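# Relocate coat stand into next room's yellow-taped square

## Task

Bring the coat stand into the adjoining room and leave it standing upright with each of its four feet strictly inside the yellow tape outline, none touching the tape. The stand must not be lying down or leaning. The coffee table must still be upright when you finish. The stand has to stay in place without the robot holding or propping it.

## Robot and tools

Robot: a Hello Robot Stretch 4 with one arm. It has an omni-wheel base, a lift that rides up and down a mast, an arm that telescopes forward, a wrist with three joints (yaw, pitch, roll) and a two-finger gripper. It stands about 1.6 m tall, and the base rim lies within 0.23 m of the base origin. Cameras: head_camera, head_left_camera, head_right_camera (head-mounted) and wrist_camera.

Frames: the base frame sits on the floor under the base centre, with x ahead, y to the left and z up. hand_pose is reported in this frame and marks the point between the fingers, 0.015 m short of the tips. It is approximate. With every wrist joint at 0, the hand axes line up with the base axes. The odometry frame is where the base frame was when the scene began. Heading there runs from -3.142 to 3.142, positive to the left.

execute_actions: "actions" is a list holding exactly one action, or none. An empty list moves nothing and only returns state and images. "cameras" optionally picks which images come back: any of the four names, or "all". Leaving it out or passing null also returns all, and [] returns none. An action may contain:
- "base": one command only, given as a relative move from where the base last reported itself. {"translate_m": d} drives straight, forward positive, -2 to 2 m. {"strafe_m": d} slides sideways, left positive, -2 to 2 m. {"rotate_rad": d} turns in place, counter-clockwise positive, -3.2 to 3.2 rad.
- "joints": absolute targets, keyed by name. lift_m is 0 to 1.2 m. arm_m is 0 to 0.55 m of extension. wrist_yaw_rad is -1.134 to 4.276 (0 forward, positive left, 3.14 folded back; above 3.4 the arm may block it). wrist_pitch_rad is -1.117 to 4.259 (0 level, 1.57 pointing down). wrist_roll_rad is -1.117 to 4.259 (positive turns clockwise as seen from behind the gripper). gripper_m is the finger gap, 0 to 0.08 m. A target outside its range is clipped and the result says so. Any other bad value or unknown key rejects the whole call.
- "pace": "slow", "default", "fast" or "max". Base top speeds for these are 0.1, 0.3, 0.4 and 0.6 m/s, and turn rates are 1, 2, 3 and 4 rad/s. When the lift is above 0.2 m, these limits shrink, down to 0.3 m/s and 1 rad/s at 1.2 m.
- "contact_limits": {"arm_m": v}, with v from 0 (gentlest) to 0.75. If omitted it is 0.5. It sets how hard the arm may push before it halts.
- "end_of_arm": "enable_torque", sent alone. It re-powers any wrist or gripper motor that has shut off.
The motions in one action start together. Any part you leave out may still be chasing its previous target. No action runs beyond 15 s.

wait: {"seconds": 0 to 10}. It sends nothing new and returns the same state and images.

zoom_image: {"camera": name, "region": [x0, y0, x1, y1]} in pixels of that camera's last full image, measured from the top-left. The region can be at most 504x504. head_camera images are 420x560, the fisheye head_left/right images are 420x672, and wrist_camera images are 616x392.

finished_scene: {"scene": n}, the number of the current scene. It is final and reports success. Call it only once the stand stays put on its own.

Results: "pictures" gives the order of the returned images. base_status and joint_status report how each motion ended:
- "done" means it reached the target. For the base, this only means the wheels turned the full amount, even if they slipped.
- "off_target" means it stopped short and may still be pushing.
- "contact_stop_at_<key>" means it struck something. That part goes limp until its next command: the lift may sag and the wheels may roll.
- "limit_stop_at_<name>" means a built-in limit stopped it. limit_stop_at_tilt is a lean over 6 degrees: lift, arm and wheels go limp until the lean eases. limit_stop_at_own_body means a self-collision; you can still move away from the body.
- "torque_fault" means a wrist or gripper motor went limp; send enable_torque to recover.
on_its_own lists what happened without being commanded. Its "held at" values are targets, not positions. joint_positions gives readings. lidar_m gives 12 distances, each covering a 30-degree sector: the 1st straight ahead, then counter-clockwise (4th left, 7th behind, 10th right). "-" means nothing was seen, or something is closer than 0.25 m. The lidar can miss thin legs and clear objects. wrist_depth_mm is a 7x7 grid of depths in mm, from 100 to 2000. base_odometry comes from wheel rotation only. If turned_by_wheels and turned_by_imu differ by more than about 0.1 rad, something was hit or the wheels slipped. base_tilt is in degrees, positive for leaning forward and right, with a bias of up to 1.5. motor_effort is a percent of each motor's maximum, with the peak in brackets. For wheel_0..2, positive means turning right.

Gripping: command a gap smaller than the object. While the fingers are squeezing, the reading stays above the command and the effort moves away from 0. "off_target" after closing means something is held. If gripper effort stays beyond about 50 points from 0, the gripper faults and may let go.

Calibration: each camera has an intrinsic K and a T_world_to_cam that maps base-frame points into the camera frame. Small errors apply, and they grow for the wrist camera when the arm is extended.

Cautions: at the start, unfold the wrist with lift_m 0.4 and wrist_yaw_rad 0 together. Do not drive or turn carrying over 1 kg with arm_m above 0.2, particularly at fast or max pace. Avoid steady pushes or pulls with the gripper raised high. Don't press the gripper into things while the base or arm moves, or a wrist torque fault follows. Keep the coffee table clear, keep the tall stand from toppling, and set it down gently. Avoid drops, slams and hard shoves. Objects may occasionally get nudged by outside causes. Time passes while you plan, and the robot holds its last command meanwhile.

Each tool is called after ">>>" in YAML: its name, and indented under it one key for each argument.

## Session

I'll start by looking at the current state of the scene.

>>> execute_actions:
  actions: []

Scene clock: 0.00 s.
base_odometry: x=+0.000 y=+0.000 heading=+0.000 (m, m, rad; odometry frame)
turned_by_wheels: +0.000 (rad since the last result)
turned_by_imu: +0.000 (rad since the last result)
base_tilt: forward=+0.1 right=+0.6 (deg)
lidar_m: 0.73 1.03 2.14 2.46 1.84 1.80 0.88 0.65 0.65 0.69 0.69 0.68
base_status: not commanded
joint_positions: lift_m=+0.202 arm_m=-0.002 wrist_yaw_rad=+3.059 wrist_pitch_rad=+0.010 wrist_roll_rad=-0.014 gripper_m=+0.040
joint_status: not commanded
motor_effort: lift_m=+20 arm_m=+0 wrist_yaw_rad=+2 wrist_pitch_rad=-9 wrist_roll_rad=+3 gripper_m=+0 wheel_0=+0 wheel_1=+0 wheel_2=+1 (%)
hand_pose: x=-0.0360 y=+0.1048 z=+0.3783 quat_wxyz=(+0.041, -0.005, -0.007, +0.999) (m; base frame)
wrist_depth_mm: - 142 1060 1430 - 1708 1576 / - 118 160 1499 1983 1808 1576 / - 126 174 1499 1921 1708 1576 / 143 143 1025 1537 1921 1756 1576 / 707 842 1118 1537 - 1756 1537 / 707 831 564 1397 1308 1499 1499 / - - - 1008 142 - 1008
pictures: head_camera, head_left_camera, head_right_camera, wrist_camera
Images, in order (width x height): head_camera 420x560, head_left_camera 420x672, head_right_camera 420x672, wrist_camera 616x392.

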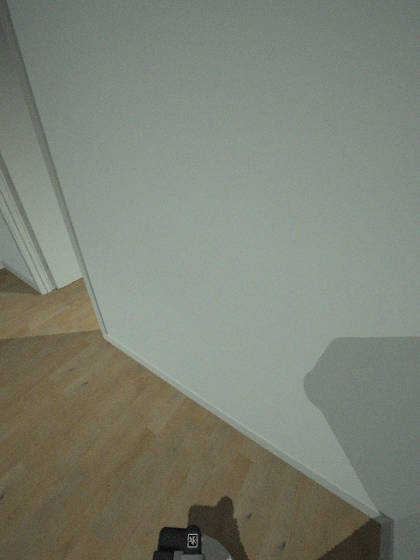

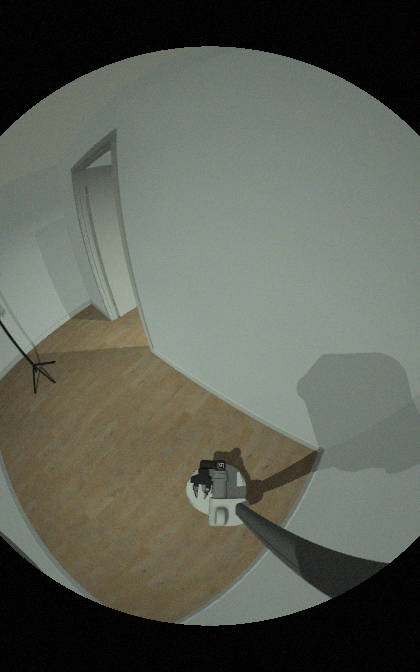

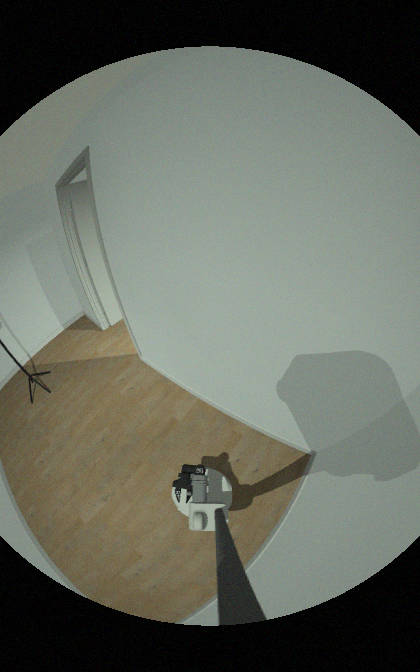

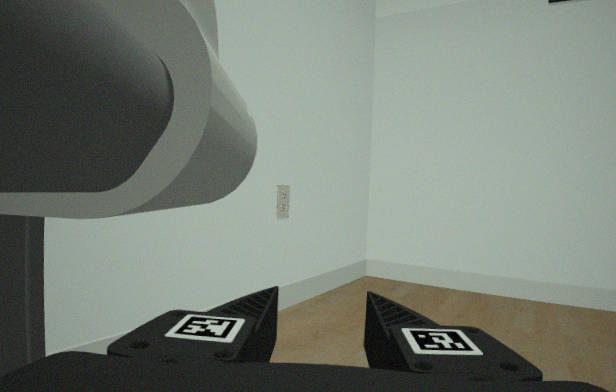

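>>> execute_actions:
  actions:
    - {"base": {"rotate_rad": 1.2}}

Scene clock: 4.20 s.
base_odometry: x=+0.000 y=+0.000 heading=+1.199 (m, m, rad; odometry frame)
turned_by_wheels: +1.199 (rad since the last result)
turned_by_imu: +1.202 (rad since the last result)
base_tilt: forward=-0.1 right=+0.8 (deg)
lidar_m: 2.14 2.18 1.80 1.45 0.77 0.64 0.63 0.71 0.70 0.67 0.79 1.29
base_status: done
joint_positions: lift_m=+0.202 arm_m=-0.002 wrist_yaw_rad=+3.058 wrist_pitch_rad=+0.010 wrist_roll_rad=-0.014 gripper_m=+0.040
joint_status: not commanded
motor_effort: lift_m=+20(20) arm_m=+0(0) wrist_yaw_rad=+1(2) wrist_pitch_rad=-7(8) wrist_roll_rad=+3(3) gripper_m=+0(1) wheel_0=-2(7) wheel_1=-2(7) wheel_2=-3(9) (%)
hand_pose: x=-0.0360 y=+0.1048 z=+0.3783 quat_wxyz=(+0.042, -0.005, -0.007, +0.999) (m; base frame)
wrist_depth_mm: - 142 788 778 732 691 676 / - 118 160 778 741 699 676 / - 126 173 778 732 707 676 / 143 143 809 788 732 715 691 / 904 854 809 788 741 707 676 / 891 866 473 778 723 699 676 / - - - 768 142 - 676
pictures: head_camera, head_left_camera, head_right_camera, wrist_camera
camera_calibration (this result's frames):
wrist_camera: T_world_to_cam=[[0.0402487, 0.997014, 0.0658951, -0.121109], [0.0134067, 0.0654038, -0.997769, 0.424922], [-0.9991, 0.0410423, -0.0107342, 0.115913], [0, 0, 0, 1]] pos_world=[0.114986, 0.0881982, 0.433199]
Images, in order (width x height): head_camera 420x560, head_left_camera 420x672, head_right_camera 420x672, wrist_camera 616x392.

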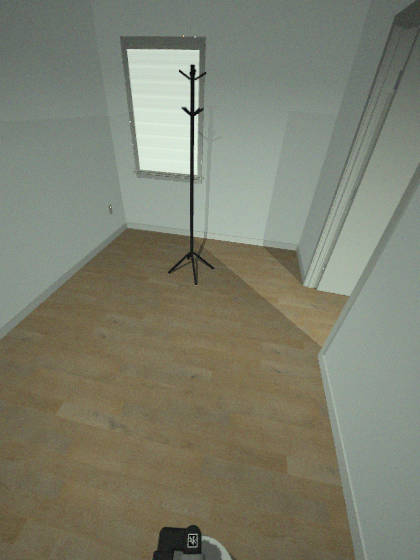

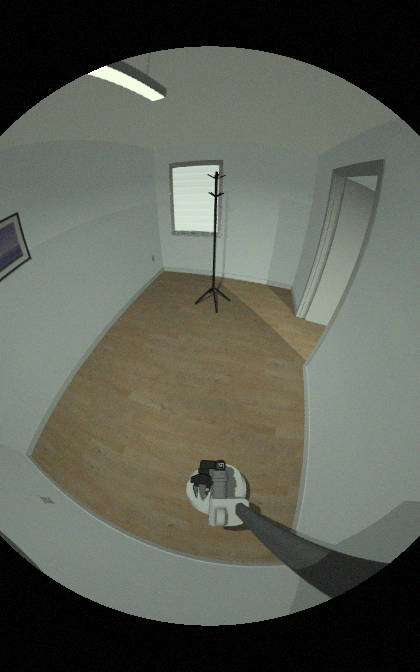

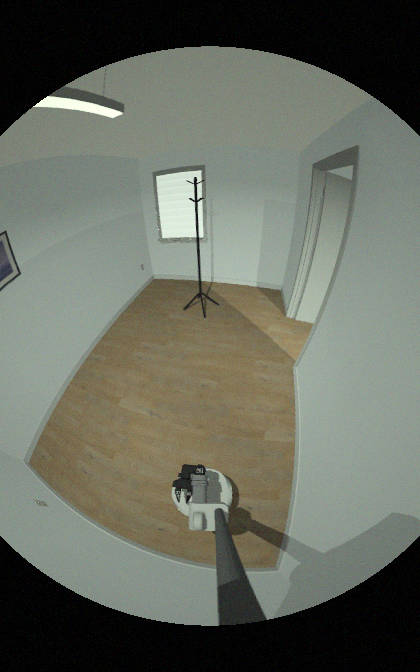

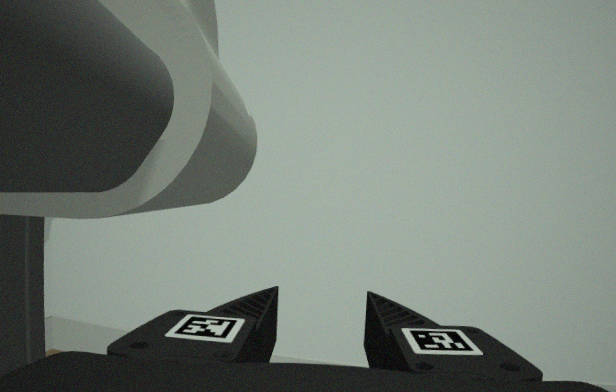

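>>> zoom_image:
  camera: "head_camera"
  region: [100, 20, 420, 320]

Region (100, 20, 420, 320) of head_camera's 420x560 image, scaled by 1.575, with more detail than that image has; it fills the top 472 rows of this view, and the rest is white.

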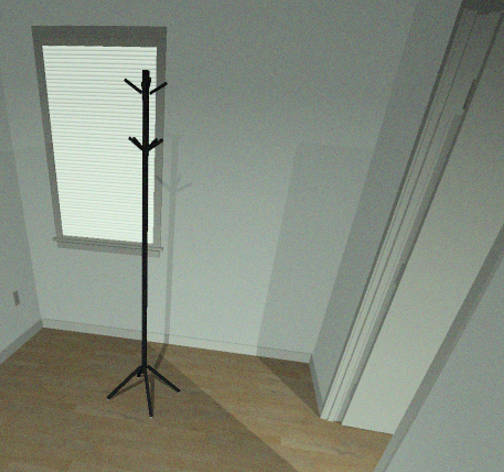

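>>> execute_actions:
  actions:
    - {"base": {"rotate_rad": -0.35}, "joints": {"lift_m": 0.4, "wrist_yaw_rad": 0, "gripper_m": 0.08}}
  cameras: ["head_camera"]

>>> execute_actions:
  actions:
    - {"base": {"translate_m": 1.8}, "pace": "fast"}

Scene clock: 54.00 s.
base_odometry: x=+0.000 y=+0.000 heading=+0.850 (m, m, rad; odometry frame)
turned_by_wheels: -0.350 (rad since the last result)
turned_by_imu: -0.351 (rad since the last result)
base_tilt: forward=+0.0 right=+0.8 (deg)
lidar_m: 2.38 2.16 1.99 1.81 1.09 0.71 0.63 0.64 0.74 0.67 0.69 0.88
base_status: done
joint_positions: lift_m=+0.400 arm_m=-0.002 wrist_yaw_rad=+0.000 wrist_pitch_rad=+0.010 wrist_roll_rad=-0.014 gripper_m=+0.080
joint_status: all done
motor_effort: lift_m=+23(29) arm_m=+0(0) wrist_yaw_rad=+1(5) wrist_pitch_rad=-8(9) wrist_roll_rad=+3(3) gripper_m=+2(1) wheel_0=+1(7) wheel_1=+1(7) wheel_2=+1(7) (%)
hand_pose: x=+0.3814 y=-0.0873 z=+0.5758 quat_wxyz=(+1.000, -0.007, +0.005, +0.000) (m; base frame)
wrist_depth_mm: - - - - - 1060 788 / - - - - - 1098 768 / - - - - - 1078 768 / - - - - - 1078 759 / - - - - - 1060 768 / 1756 1808 164 1983 1983 917 715 / - - 144 1430 1366 - -
pictures: head_camera
Images, in order (width x height): head_camera 420x560.

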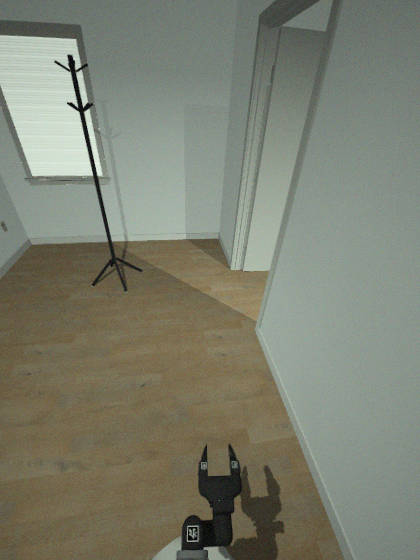

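Scene clock: 59.77 s.
base_odometry: x=+1.188 y=+1.352 heading=+0.850 (m, m, rad; odometry frame)
turned_by_wheels: +0.000 (rad since the last result)
turned_by_imu: -0.005 (rad since the last result)
base_tilt: forward=+0.1 right=+1.0 (deg)
lidar_m: 1.19 1.33 0.82 0.80 2.10 2.58 2.43 0.77 0.62 2.68 0.75 0.67
base_status: done
joint_positions: lift_m=+0.400 arm_m=-0.002 wrist_yaw_rad=+0.000 wrist_pitch_rad=+0.010 wrist_roll_rad=-0.014 gripper_m=+0.080
joint_status: not commanded
motor_effort: lift_m=+23(23) arm_m=+0(0) wrist_yaw_rad=+2(0) wrist_pitch_rad=-8(6) wrist_roll_rad=+4(3) gripper_m=+1(2) wheel_0=-1(8) wheel_1=+0(7) wheel_2=+2(12) (%)
hand_pose: x=+0.3813 y=-0.0874 z=+0.5758 quat_wxyz=(+1.000, -0.007, +0.005, +0.000) (m; base frame)
wrist_depth_mm: 1078 1098 1098 1118 1160 615 449 / 1078 1098 1078 1118 1138 615 452 / 1042 1098 1118 1138 1098 609 442 / 1078 1098 1118 1138 1078 603 436 / 1078 1098 1138 1118 1060 597 427 / 1078 1098 165 1138 1042 517 433 / - - 144 1138 1008 - -
pictures: head_camera, head_left_camera, head_right_camera, wrist_camera
camera_calibration (this result's frames):
wrist_camera: T_world_to_cam=[[0.0427471, -0.99691, 0.065898, -0.134549], [-0.00792552, -0.0662946, -0.997769, 0.625624], [0.999054, 0.0421294, -0.0107349, -0.218995], [0, 0, 0, 1]] pos_world=[0.229498, -0.0834317, 0.630744]
Images, in order (width x height): head_camera 420x560, head_left_camera 420x672, head_right_camera 420x672, wrist_camera 616x392.

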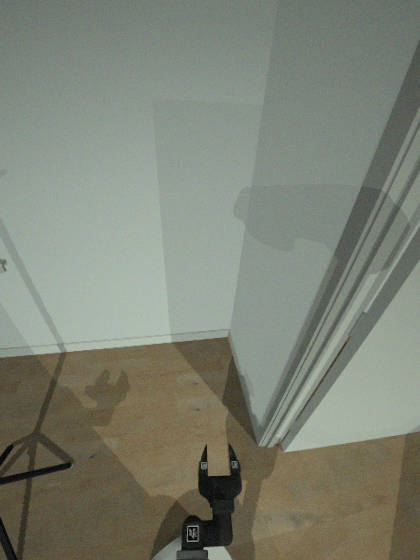

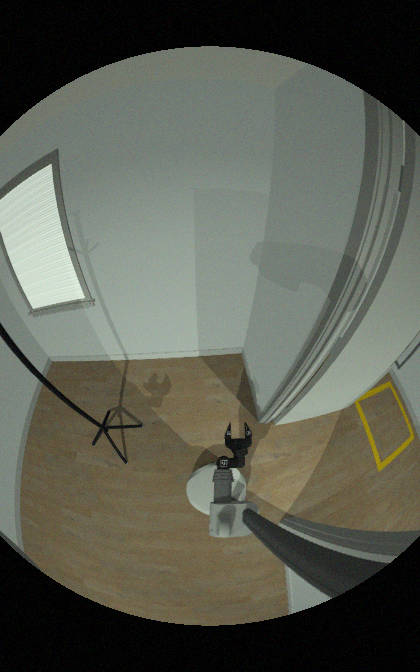

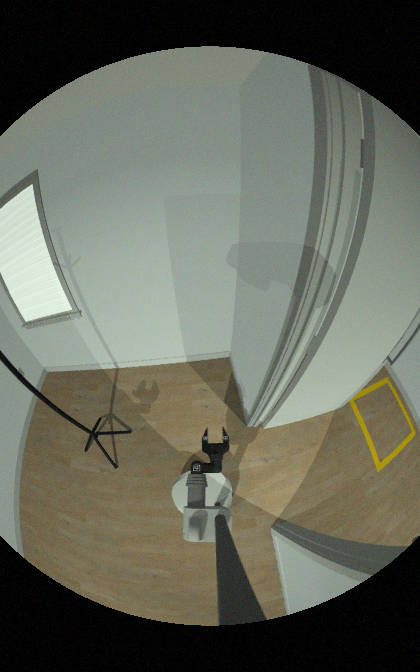

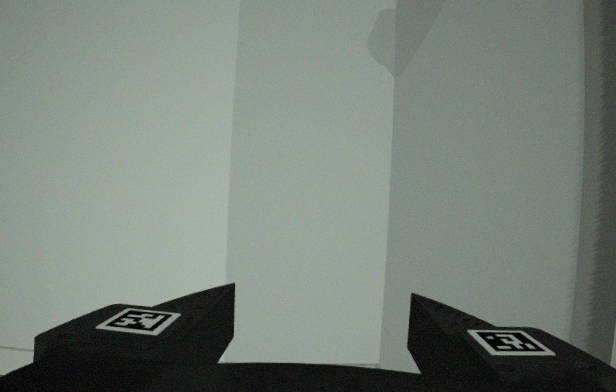

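>>> execute_actions:
  actions:
    - {"base": {"rotate_rad": -1.57}}

Scene clock: 84.37 s.
base_odometry: x=+1.188 y=+1.352 heading=-0.720 (m, m, rad; odometry frame)
turned_by_wheels: -1.570 (rad since the last result)
turned_by_imu: -1.573 (rad since the last result)
base_tilt: forward=+0.1 right=+0.8 (deg)
lidar_m: 2.69 0.76 0.66 1.18 1.34 0.84 0.79 2.10 2.57 2.41 0.76 0.61
base_status: done
joint_positions: lift_m=+0.400 arm_m=-0.002 wrist_yaw_rad=+0.000 wrist_pitch_rad=+0.010 wrist_roll_rad=-0.014 gripper_m=+0.080
joint_status: not commanded
motor_effort: lift_m=+23(23) arm_m=-1(1) wrist_yaw_rad=+1(1) wrist_pitch_rad=-8(7) wrist_roll_rad=+3(3) gripper_m=+1(2) wheel_0=+1(6) wheel_1=+0(8) wheel_2=+2(8) (%)
hand_pose: x=+0.3814 y=-0.0874 z=+0.5759 quat_wxyz=(+1.000, -0.007, +0.005, +0.000) (m; base frame)
wrist_depth_mm: 820 1182 - - - - - / 842 - - - - - - / 854 - - - - - - / 866 - - - - - - / 878 - - - - - - / 878 1078 164 - - - 387 / - - 144 1430 1397 - -
pictures: head_camera, head_left_camera, head_right_camera, wrist_camera
camera_calibration (this result's frames):
wrist_camera: T_world_to_cam=[[0.0426681, -0.996914, 0.0658992, -0.134539], [-0.0079307, -0.0662951, -0.997769, 0.625646], [0.999058, 0.0420502, -0.0107349, -0.219014], [0, 0, 0, 1]] pos_world=[0.22951, -0.0834364, 0.630765]
Images, in order (width x height): head_camera 420x560, head_left_camera 420x672, head_right_camera 420x672, wrist_camera 616x392.

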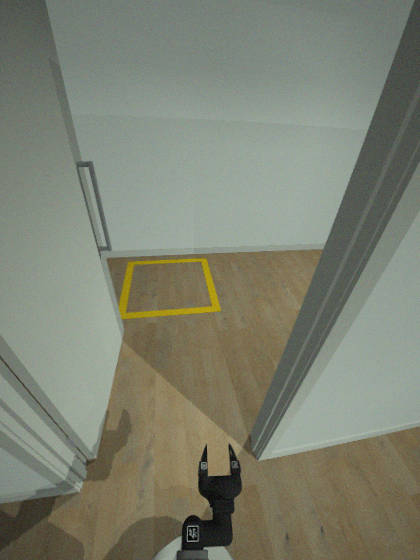

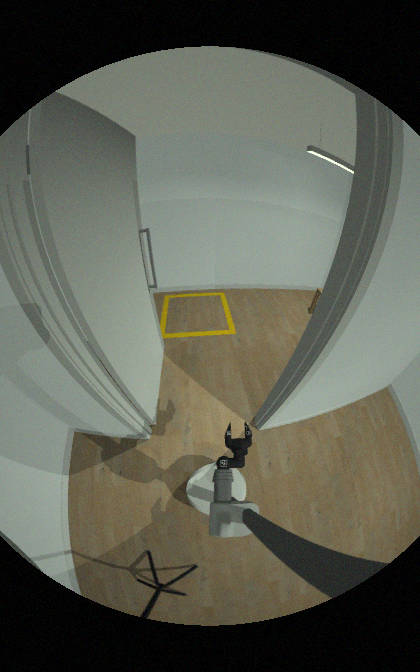

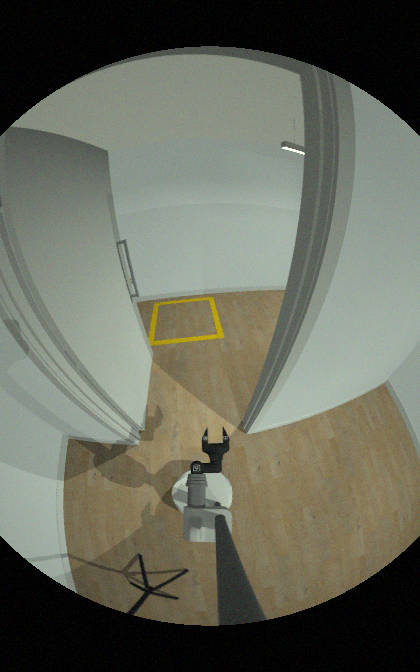

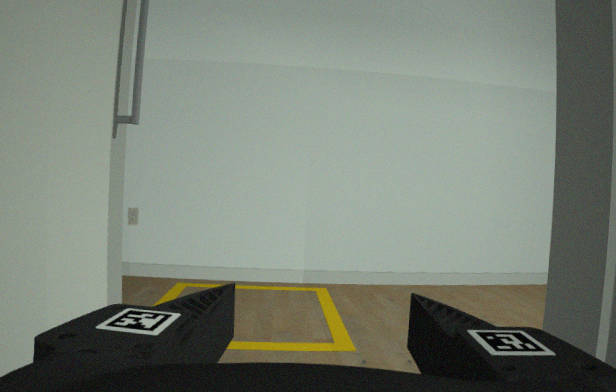

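>>> zoom_image:
  camera: "head_left_camera"
  region: [260, 240, 380, 360]

>>> zoom_image:
  camera: "head_left_camera"
  region: [80, 480, 300, 640]

Region (260, 240, 380, 360) of head_left_camera's 420x672 image, scaled by 4.200, with more detail than that image has.

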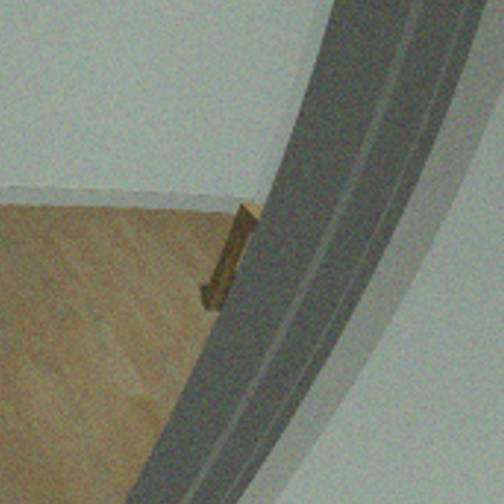

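Region (80, 480, 300, 640) of head_left_camera's 420x672 image, scaled by 2.291, with more detail than that image has; it fills the top 367 rows of this view, and the rest is white.

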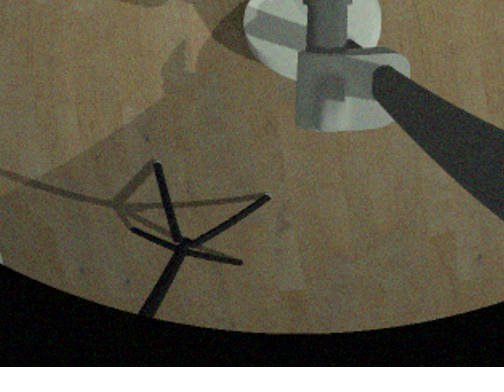

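>>> execute_actions:
  actions:
    - {"base": {"rotate_rad": -3.03}, "joints": {"lift_m": 0.65}, "pace": "fast"}

Scene clock: 190.37 s.
base_odometry: x=+1.188 y=+1.352 heading=+2.533 (m, m, rad; odometry frame)
turned_by_wheels: -3.030 (rad since the last result)
turned_by_imu: -3.036 (rad since the last result)
base_tilt: forward=+0.0 right=+0.8 (deg)
lidar_m: 2.05 2.12 2.53 2.01 0.63 0.60 2.70 0.73 0.69 1.30 1.38 0.79
base_status: done
joint_positions: lift_m=+0.650 arm_m=-0.002 wrist_yaw_rad=+0.000 wrist_pitch_rad=+0.010 wrist_roll_rad=-0.014 gripper_m=+0.080
joint_status: all done
motor_effort: lift_m=+23(24) arm_m=-1(1) wrist_yaw_rad=+2(0) wrist_pitch_rad=-8(9) wrist_roll_rad=+3(3) gripper_m=+1(1) wheel_0=+2(8) wheel_1=+3(12) wheel_2=+0(10) (%)
hand_pose: x=+0.3814 y=-0.0874 z=+0.8258 quat_wxyz=(+1.000, -0.007, +0.005, +0.000) (m; base frame)
wrist_depth_mm: 1863 1921 1863 1983 1863 1756 580 / 1921 1863 1863 1863 1863 1921 1618 / 1863 1983 1921 1808 1863 1863 1618 / 1983 1983 1921 1863 1863 1863 1708 / - 1983 1921 1921 1863 1863 1661 / 1983 1921 164 1983 1863 1863 1708 / - - 145 1921 1863 - -
pictures: head_camera, head_left_camera, head_right_camera, wrist_camera
camera_calibration (this result's frames):
wrist_camera: T_world_to_cam=[[0.0425689, -0.996918, 0.0659013, -0.150999], [-0.00793725, -0.0662965, -0.997768, 0.875055], [0.999062, 0.0419509, -0.010735, -0.216392], [0, 0, 0, 1]] pos_world=[0.229563, -0.0834424, 0.880731]
Images, in order (width x height): head_camera 420x560, head_left_camera 420x672, head_right_camera 420x672, wrist_camera 616x392.

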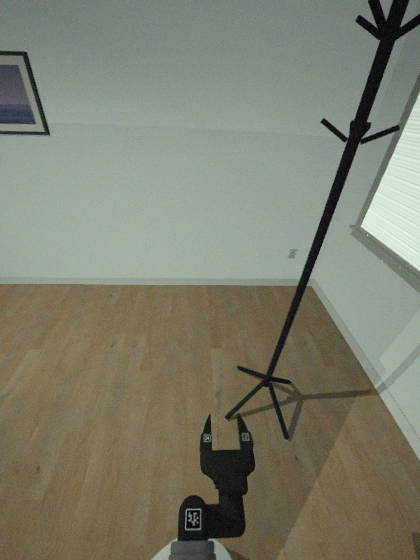

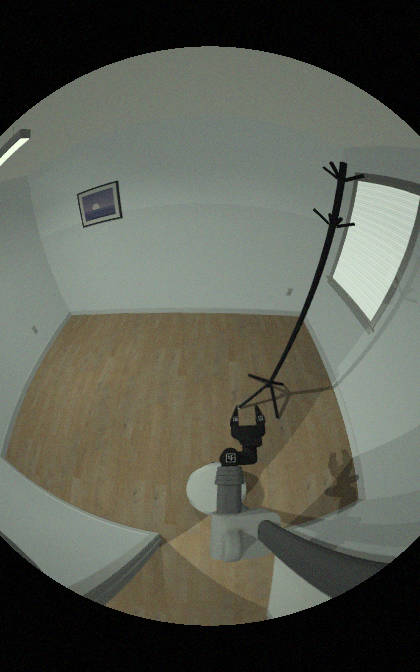

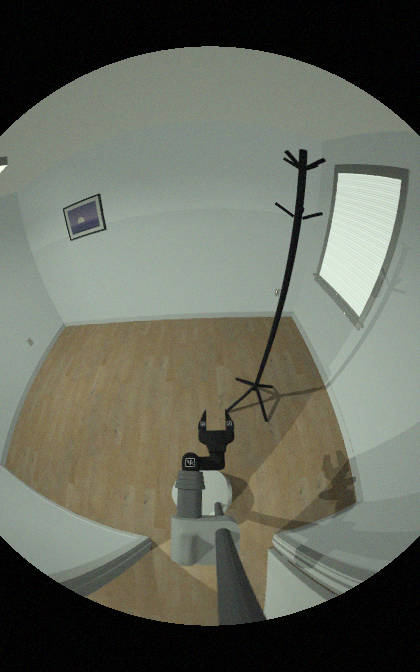

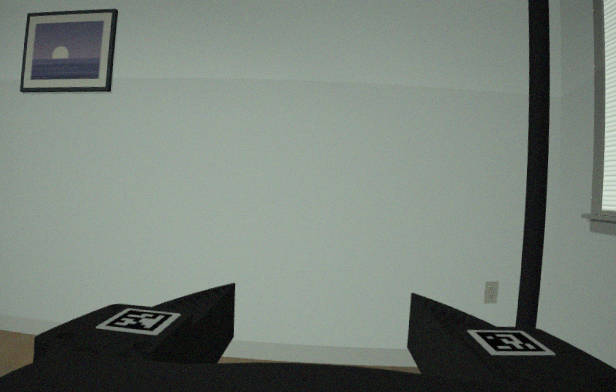

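>>> zoom_image:
  camera: "head_camera"
  region: [200, 330, 340, 470]

Region (200, 330, 340, 470) of head_camera's 420x560 image, scaled by 3.600, with more detail than that image has.

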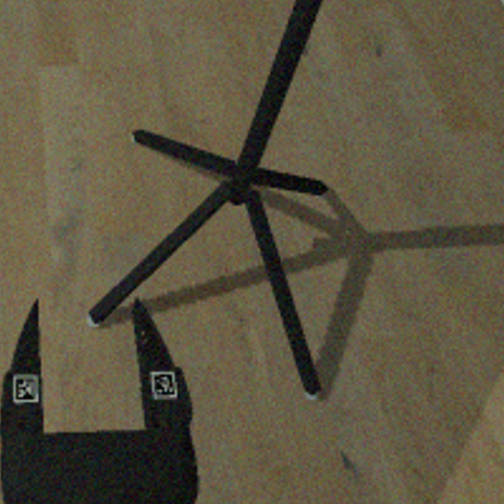

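>>> execute_actions:
  actions:
    - {"base": {"rotate_rad": -0.367}, "joints": {"lift_m": 0.75, "arm_m": 0.0}}
  cameras: ["head_camera", "wrist_camera"]

Scene clock: 221.87 s.
base_odometry: x=+1.188 y=+1.352 heading=+2.167 (m, m, rad; odometry frame)
turned_by_wheels: -0.367 (rad since the last result)
turned_by_imu: -0.367 (rad since the last result)
base_tilt: forward=-0.1 right=+0.6 (deg)
lidar_m: 0.78 2.04 2.24 2.46 1.21 0.60 0.68 1.16 0.66 0.76 1.31 0.85
base_status: done
joint_positions: lift_m=+0.750 arm_m=-0.002 wrist_yaw_rad=+0.000 wrist_pitch_rad=+0.010 wrist_roll_rad=-0.014 gripper_m=+0.080
joint_status: all done
motor_effort: lift_m=+24(24) arm_m=+8(9) wrist_yaw_rad=+3(3) wrist_pitch_rad=-9(9) wrist_roll_rad=+4(4) gripper_m=+1(1) wheel_0=+2(8) wheel_1=+3(7) wheel_2=+0(8) (%)
hand_pose: x=+0.3820 y=-0.0874 z=+0.9258 quat_wxyz=(+1.000, -0.007, +0.005, +0.000) (m; base frame)
wrist_depth_mm: 1618 1708 1863 - - 1499 1229 / 1618 1808 1863 - - 1464 1182 / 1618 1756 1863 1983 - 1499 1182 / 1618 1756 1983 - - 1464 1160 / 1618 1756 1921 - - 1499 1160 / 1661 1808 164 - - 1366 1138 / - - 144 - - - -
pictures: head_camera, wrist_camera
camera_calibration (this result's frames):
wrist_camera: T_world_to_cam=[[0.042568, -0.996918, 0.0659016, -0.157614], [-0.00793736, -0.0662967, -0.997768, 0.974809], [0.999062, 0.0419499, -0.010735, -0.215947], [0, 0, 0, 1]] pos_world=[0.230191, -0.0834424, 0.980703]
Images, in order (width x height): head_camera 420x560, wrist_camera 616x392.

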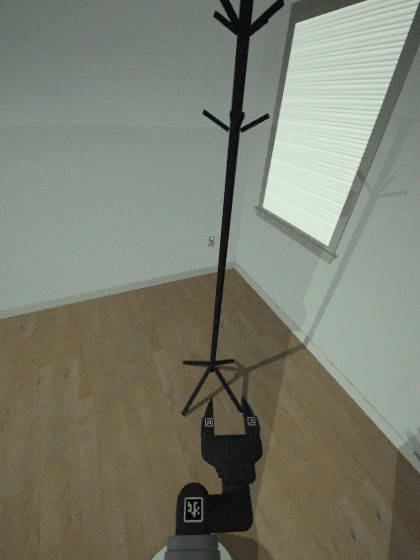

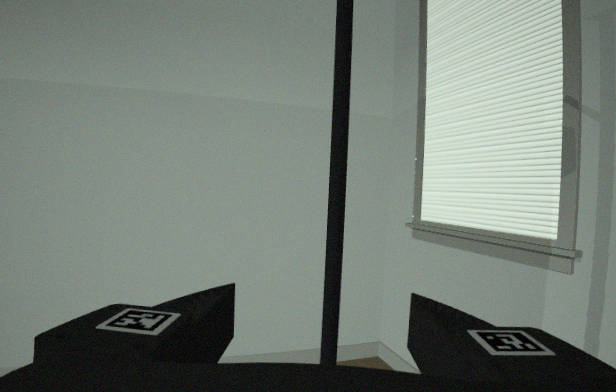

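>>> execute_actions:
  actions:
    - {"base": {"strafe_m": -0.026}, "joints": {"arm_m": 0.15}}
  cameras: []

>>> execute_actions:
  actions:
    - {"base": {"translate_m": 0.27}}
  cameras: ["head_camera", "wrist_camera"]

Scene clock: 237.00 s.
base_odometry: x=+1.210 y=+1.367 heading=+2.167 (m, m, rad; odometry frame)
turned_by_wheels: +0.000 (rad since the last result)
turned_by_imu: +0.000 (rad since the last result)
base_tilt: forward=+0.2 right=+0.9 (deg)
lidar_m: 0.82 2.07 2.26 2.48 1.19 0.62 0.72 1.07 0.66 0.72 1.29 1.43
base_status: done
joint_positions: lift_m=+0.750 arm_m=+0.148 wrist_yaw_rad=+0.000 wrist_pitch_rad=+0.010 wrist_roll_rad=-0.014 gripper_m=+0.080
joint_status: all done
motor_effort: lift_m=+23(23) arm_m=+9(10) wrist_yaw_rad=+1(3) wrist_pitch_rad=-9(9) wrist_roll_rad=+3(3) gripper_m=+1(0) wheel_0=-2(9) wheel_1=+2(9) wheel_2=+0(1) (%)
hand_pose: x=+0.5320 y=-0.0874 z=+0.9258 quat_wxyz=(+1.000, -0.007, +0.005, +0.000) (m; base frame)
wrist_depth_mm: 1499 1576 1756 1921 - 1366 1160 / 1537 1618 1808 1921 - 1397 1138 / 1537 1618 1808 1921 - 1430 1098 / 1499 1618 1808 1983 1983 1366 1098 / 1537 1661 1808 1921 1921 1336 1098 / 1537 1576 164 1921 1983 1281 1060 / - - 144 1921 1983 - -
pictures: none
No camera images: the call's "cameras" was empty. Leave "cameras" out to get every camera's image.

Scene clock: 239.37 s.
base_odometry: x=+1.058 y=+1.590 heading=+2.167 (m, m, rad; odometry frame)
turned_by_wheels: +0.000 (rad since the last result)
turned_by_imu: +0.000 (rad since the last result)
base_tilt: forward=+0.1 right=+0.7 (deg)
lidar_m: 0.51 1.81 1.98 2.58 1.85 0.87 0.88 0.87 0.80 1.12 1.18 0.56
base_status: done
joint_positions: lift_m=+0.750 arm_m=+0.148 wrist_yaw_rad=+0.000 wrist_pitch_rad=+0.010 wrist_roll_rad=-0.014 gripper_m=+0.080
joint_status: not commanded
motor_effort: lift_m=+23(23) arm_m=+8(8) wrist_yaw_rad=+1(1) wrist_pitch_rad=-8(7) wrist_roll_rad=+4(3) gripper_m=+1(1) wheel_0=+3(6) wheel_1=+2(7) wheel_2=-1(11) (%)
hand_pose: x=+0.5321 y=-0.0874 z=+0.9258 quat_wxyz=(+1.000, -0.007, +0.005, +0.000) (m; base frame)
wrist_depth_mm: 1281 1366 1499 1537 1708 1281 1008 / 1308 1397 1537 1576 1708 1255 1008 / 1281 1397 1537 272 1756 1255 991 / 1366 1397 1499 277 1708 1229 976 / 1308 1430 1537 1576 1756 1255 976 / 1308 1336 164 1618 1756 1138 976 / - - 144 1576 1808 - -
pictures: head_camera, wrist_camera
camera_calibration (this result's frames):
wrist_camera: T_world_to_cam=[[0.0428246, -0.996907, 0.0659018, -0.164083], [-0.00791891, -0.0662989, -0.997768, 0.97602], [0.999051, 0.0422072, -0.0107336, -0.365811], [0, 0, 0, 1]] pos_world=[0.380219, -0.0834268, 0.980729]
Images, in order (width x height): head_camera 420x560, wrist_camera 616x392.

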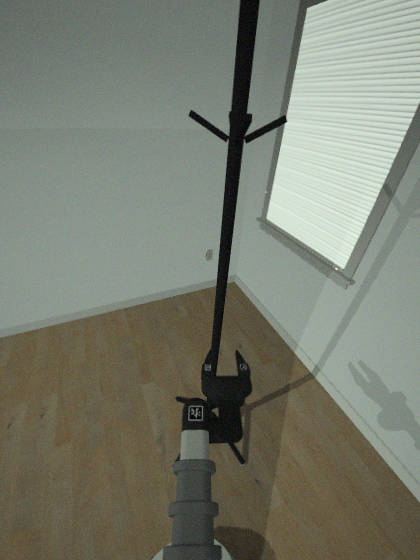

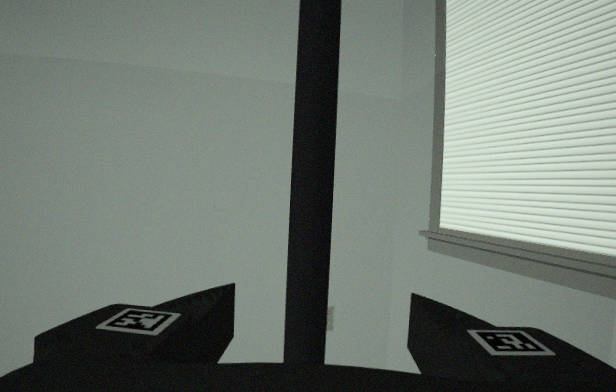

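>>> execute_actions:
  actions:
    - {"base": {"translate_m": 0.15}}
  cameras: ["head_camera", "wrist_camera"]

Scene clock: 252.40 s.
base_odometry: x=+0.974 y=+1.714 heading=+2.167 (m, m, rad; odometry frame)
turned_by_wheels: +0.000 (rad since the last result)
turned_by_imu: +0.000 (rad since the last result)
base_tilt: forward=+0.1 right=+0.5 (deg)
lidar_m: 0.39 1.67 1.81 2.64 2.18 1.04 1.01 0.88 0.88 1.15 1.11 0.45
base_status: done
joint_positions: lift_m=+0.750 arm_m=+0.148 wrist_yaw_rad=+0.000 wrist_pitch_rad=+0.010 wrist_roll_rad=-0.014 gripper_m=+0.080
joint_status: not commanded
motor_effort: lift_m=+23(23) arm_m=+8(8) wrist_yaw_rad=+1(1) wrist_pitch_rad=-8(8) wrist_roll_rad=+3(3) gripper_m=+0(1) wheel_0=+1(7) wheel_1=+3(7) wheel_2=-1(8) (%)
hand_pose: x=+0.5321 y=-0.0874 z=+0.9258 quat_wxyz=(+1.000, -0.007, +0.005, +0.000) (m; base frame)
wrist_depth_mm: 1138 1255 1336 114 1537 1182 960 / 1182 1255 1366 114 1576 1160 931 / 1205 1255 1366 114 1576 1182 931 / 1160 1255 1336 114 1537 1160 931 / 1205 1281 1366 115 1576 1182 917 / 1182 1255 130 116 1576 1078 904 / - - 120 118 1576 - -
pictures: head_camera, wrist_camera
camera_calibration (this result's frames):
wrist_camera: T_world_to_cam=[[0.0428257, -0.996907, 0.0659017, -0.164084], [-0.00791882, -0.0662988, -0.997768, 0.97602], [0.999051, 0.0422083, -0.0107336, -0.365819], [0, 0, 0, 1]] pos_world=[0.380228, -0.0834267, 0.980729]
Images, in order (width x height): head_camera 420x560, wrist_camera 616x392.

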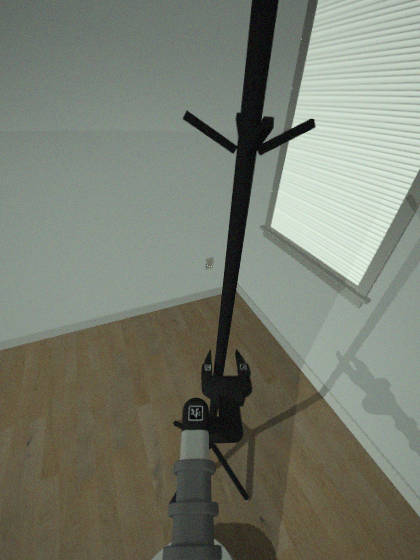

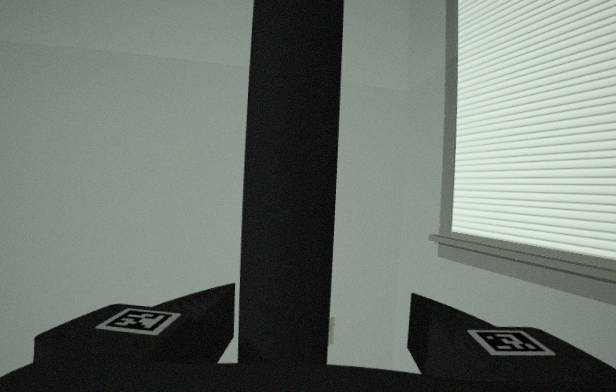

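>>> execute_actions:
  actions:
    - {"base": {"strafe_m": 0.015}, "pace": "slow"}
  cameras: ["wrist_camera"]

>>> execute_actions:
  actions:
    - {"joints": {"gripper_m": 0.0}}
  cameras: ["wrist_camera", "head_camera"]

Scene clock: 269.00 s.
base_odometry: x=+0.962 y=+1.706 heading=+2.167 (m, m, rad; odometry frame)
turned_by_wheels: +0.000 (rad since the last result)
turned_by_imu: +0.000 (rad since the last result)
base_tilt: forward=+0.1 right=+0.8 (deg)
lidar_m: 0.40 1.67 1.81 2.63 2.21 1.06 1.03 0.91 0.90 1.17 1.13 0.45
base_status: done
joint_positions: lift_m=+0.750 arm_m=+0.148 wrist_yaw_rad=+0.000 wrist_pitch_rad=+0.010 wrist_roll_rad=-0.014 gripper_m=+0.080
joint_status: not commanded
motor_effort: lift_m=+23(23) arm_m=+8(8) wrist_yaw_rad=+1(1) wrist_pitch_rad=-8(8) wrist_roll_rad=+3(3) gripper_m=+1(2) wheel_0=-3(6) wheel_1=+4(7) wheel_2=+0(1) (%)
hand_pose: x=+0.5321 y=-0.0874 z=+0.9258 quat_wxyz=(+1.000, -0.007, +0.005, +0.000) (m; base frame)
wrist_depth_mm: 1138 1229 1336 115 1430 1182 960 / 1182 1281 1336 115 1499 1205 946 / 1160 1255 1366 115 1537 1229 960 / 1182 1281 1366 115 1537 1182 946 / 1182 1281 1366 115 1576 1182 931 / 1182 1255 164 115 165 1078 904 / - - 144 115 153 - -
pictures: wrist_camera
camera_calibration (this result's frames):
wrist_camera: T_world_to_cam=[[0.0428247, -0.996907, 0.0659016, -0.164083], [-0.0079191, -0.0662988, -0.997768, 0.97602], [0.999051, 0.0422073, -0.0107338, -0.365819], [0, 0, 0, 1]] pos_world=[0.380227, -0.0834268, 0.980729]
Images, in order (width x height): wrist_camera 616x392.

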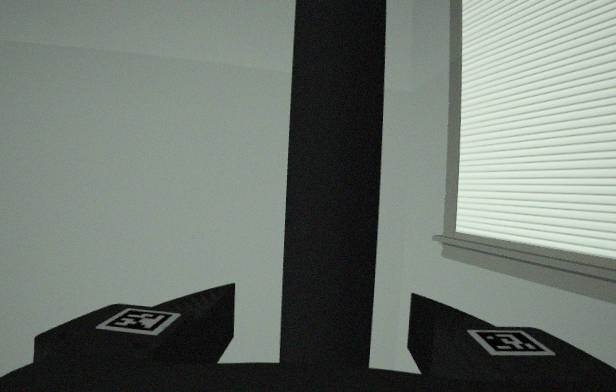

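Scene clock: 270.17 s.
base_odometry: x=+0.962 y=+1.706 heading=+2.167 (m, m, rad; odometry frame)
turned_by_wheels: +0.000 (rad since the last result)
turned_by_imu: +0.000 (rad since the last result)
base_tilt: forward=-0.1 right=+0.8 (deg)
lidar_m: 0.40 1.67 1.82 2.64 2.22 1.04 1.00 0.88 0.88 1.15 1.15 0.46
base_status: not commanded
joint_positions: lift_m=+0.750 arm_m=+0.149 wrist_yaw_rad=-0.002 wrist_pitch_rad=+0.010 wrist_roll_rad=-0.013 gripper_m=+0.030
joint_status: gripper_m off_target (ended at +0.030, target +0.000)
on_its_own: gripper_m is held at +0.025, not at your +0.000, by its contact guard: the fingers met something
motor_effort: lift_m=+23(23) arm_m=+8(8) wrist_yaw_rad=+7(8) wrist_pitch_rad=-8(8) wrist_roll_rad=-1(3) gripper_m=-42(60) wheel_0=-3(3) wheel_1=+3(4) wheel_2=+0(0) (%)
hand_pose: x=+0.5320 y=-0.0878 z=+0.9258 quat_wxyz=(+1.000, -0.007, +0.005, -0.001) (m; base frame)
wrist_depth_mm: 1182 1229 1336 115 1499 1205 960 / 1182 1255 1366 114 1576 1205 931 / 1182 1281 1366 114 1537 1229 946 / 1205 1255 1366 114 1499 1205 946 / 1205 1281 1397 114 1499 1205 931 / 1160 1281 1336 114 144 1160 931 / - - - 114 - - 931
pictures: head_camera, wrist_camera
camera_calibration (this result's frames):
wrist_camera: T_world_to_cam=[[0.04086, -0.997072, 0.0646401, -0.162298], [-0.00801255, -0.065019, -0.997852, 0.976239], [0.999133, 0.0402543, -0.0106458, -0.366051], [0, 0, 0, 1]] pos_world=[0.380188, -0.0836132, 0.980736]
Images, in order (width x height): head_camera 420x560, wrist_camera 616x392.

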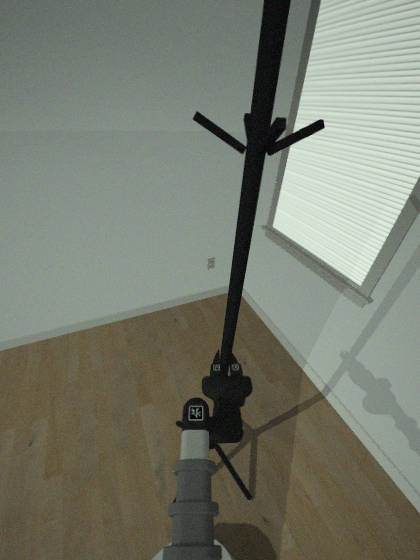

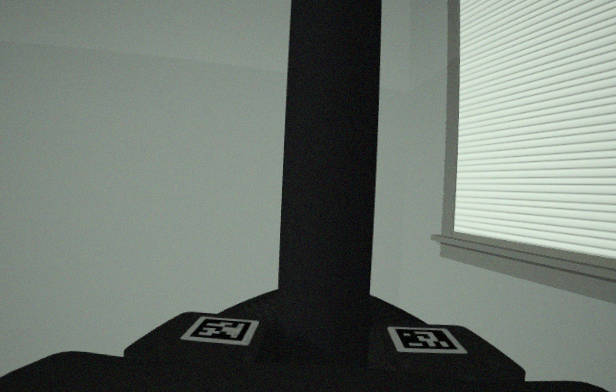

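>>> execute_actions:
  actions:
    - {"joints": {"lift_m": 0.79}, "pace": "slow"}
  cameras: ["wrist_camera", "head_camera", "head_left_camera"]

Scene clock: 276.63 s.
base_odometry: x=+0.962 y=+1.706 heading=+2.167 (m, m, rad; odometry frame)
turned_by_wheels: +0.000 (rad since the last result)
turned_by_imu: +0.000 (rad since the last result)
base_tilt: forward=+0.1 right=+0.9 (deg)
lidar_m: 0.38 1.65 1.81 2.61 2.23 1.05 1.01 0.92 0.90 1.16 1.14 0.43
base_status: not commanded
joint_positions: lift_m=+0.789 arm_m=+0.149 wrist_yaw_rad=+0.000 wrist_pitch_rad=+0.030 wrist_roll_rad=-0.015 gripper_m=+0.030
joint_status: all done
on_its_own: gripper_m is held at +0.025, not at your +0.000, by its contact guard: the fingers met something; wrist_pitch_rad is at rest, and its effort (-65) is outside its rest range (-23 to +23)
motor_effort: lift_m=+34(34) arm_m=+7(8) wrist_yaw_rad=+1(7) wrist_pitch_rad=-65(66) wrist_roll_rad=+4(1) gripper_m=-41(41) wheel_0=-3(3) wheel_1=+3(3) wheel_2=+0(0) (%)
hand_pose: x=+0.5322 y=-0.0873 z=+0.9607 quat_wxyz=(+1.000, -0.007, +0.015, +0.000) (m; base frame)
wrist_depth_mm: 1160 1182 1308 110 1537 1182 960 / 1160 1255 1336 111 1576 1205 931 / 1182 1255 1366 111 1537 1182 946 / 1182 1281 1366 112 1499 1182 931 / 1205 1281 1397 113 1576 1182 946 / 1205 1281 1336 114 145 1182 931 / - - - 114 - - 946
pictures: head_camera, head_left_camera, wrist_camera
camera_calibration (this result's frames):
wrist_camera: T_world_to_cam=[[0.0443764, -0.996878, 0.0653092, -0.166588], [-0.0276124, -0.0665725, -0.997399, 1.02092], [0.998633, 0.0424576, -0.0304804, -0.34636], [0, 0, 0, 1]] pos_world=[0.381469, -0.083397, 1.01859]
Images, in order (width x height): head_camera 420x560, head_left_camera 420x672, wrist_camera 616x392.

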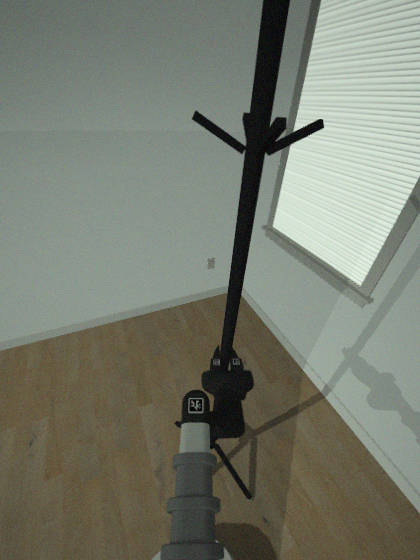

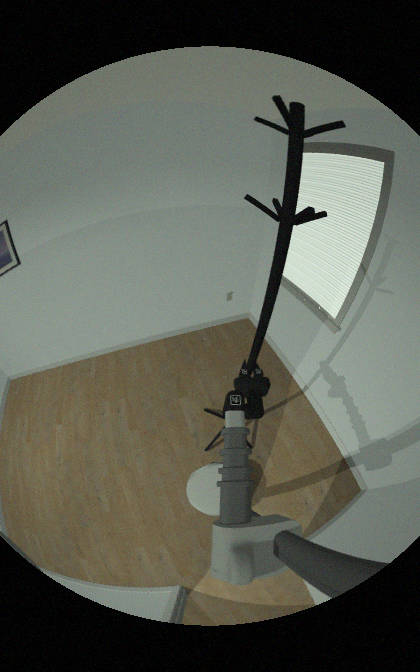

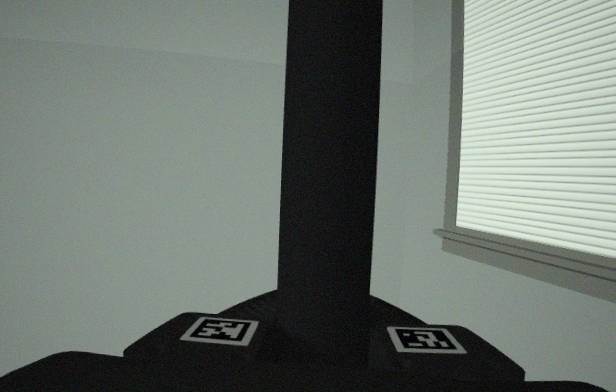

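>>> execute_actions:
  actions:
    - {"joints": {"lift_m": 0.83}, "pace": "slow"}
  cameras: ["wrist_camera", "head_camera", "head_left_camera"]

Scene clock: 285.10 s.
base_odometry: x=+0.962 y=+1.706 heading=+2.167 (m, m, rad; odometry frame)
turned_by_wheels: +0.000 (rad since the last result)
turned_by_imu: +0.000 (rad since the last result)
base_tilt: forward=+0.0 right=+0.8 (deg)
lidar_m: 0.33 1.66 1.80 2.62 2.21 1.05 1.00 0.90 0.91 1.16 1.15 0.44
base_status: not commanded
joint_positions: lift_m=+0.829 arm_m=+0.149 wrist_yaw_rad=+0.000 wrist_pitch_rad=+0.031 wrist_roll_rad=-0.014 gripper_m=+0.030
joint_status: all done
on_its_own: gripper_m is held at +0.025, not at your +0.000, by its contact guard: the fingers met something; wrist_pitch_rad is at rest, and its effort (-67) is outside its rest range (-23 to +23)
motor_effort: lift_m=+34(39) arm_m=+7(7) wrist_yaw_rad=+1(1) wrist_pitch_rad=-67(70) wrist_roll_rad=+4(4) gripper_m=-40(40) wheel_0=-3(3) wheel_1=+3(3) wheel_2=+0(0) (%)
hand_pose: x=+0.5322 y=-0.0873 z=+1.0004 quat_wxyz=(+1.000, -0.007, +0.015, +0.000) (m; base frame)
wrist_depth_mm: 1160 1255 1336 110 1537 1182 960 / 1160 1281 1308 111 1576 1182 946 / 1182 1255 1336 111 1537 1205 946 / 1182 1308 1366 112 1499 1205 960 / 1182 1281 1366 113 1537 1160 931 / 1229 1255 1366 114 144 1182 931 / - - - 114 - - 931
pictures: head_camera, head_left_camera, wrist_camera
camera_calibration (this result's frames):
wrist_camera: T_world_to_cam=[[0.0444087, -0.996889, 0.0651196, -0.169019], [-0.0287294, -0.0664314, -0.997377, 1.06114], [0.9986, 0.0424213, -0.0315902, -0.344014], [0, 0, 0, 1]] pos_world=[0.381524, -0.0834067, 1.05849]
Images, in order (width x height): head_camera 420x560, head_left_camera 420x672, wrist_camera 616x392.

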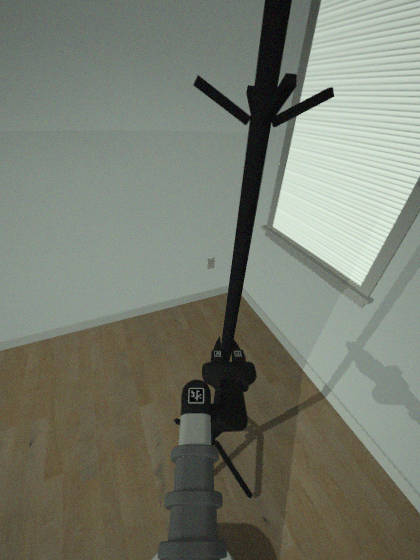

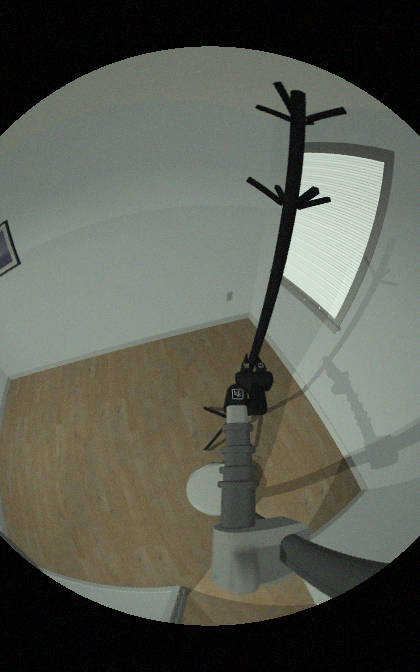

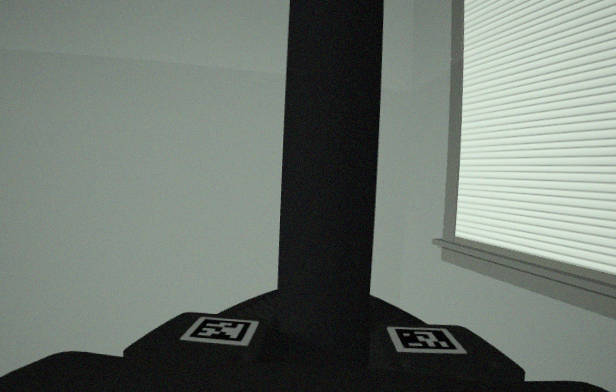

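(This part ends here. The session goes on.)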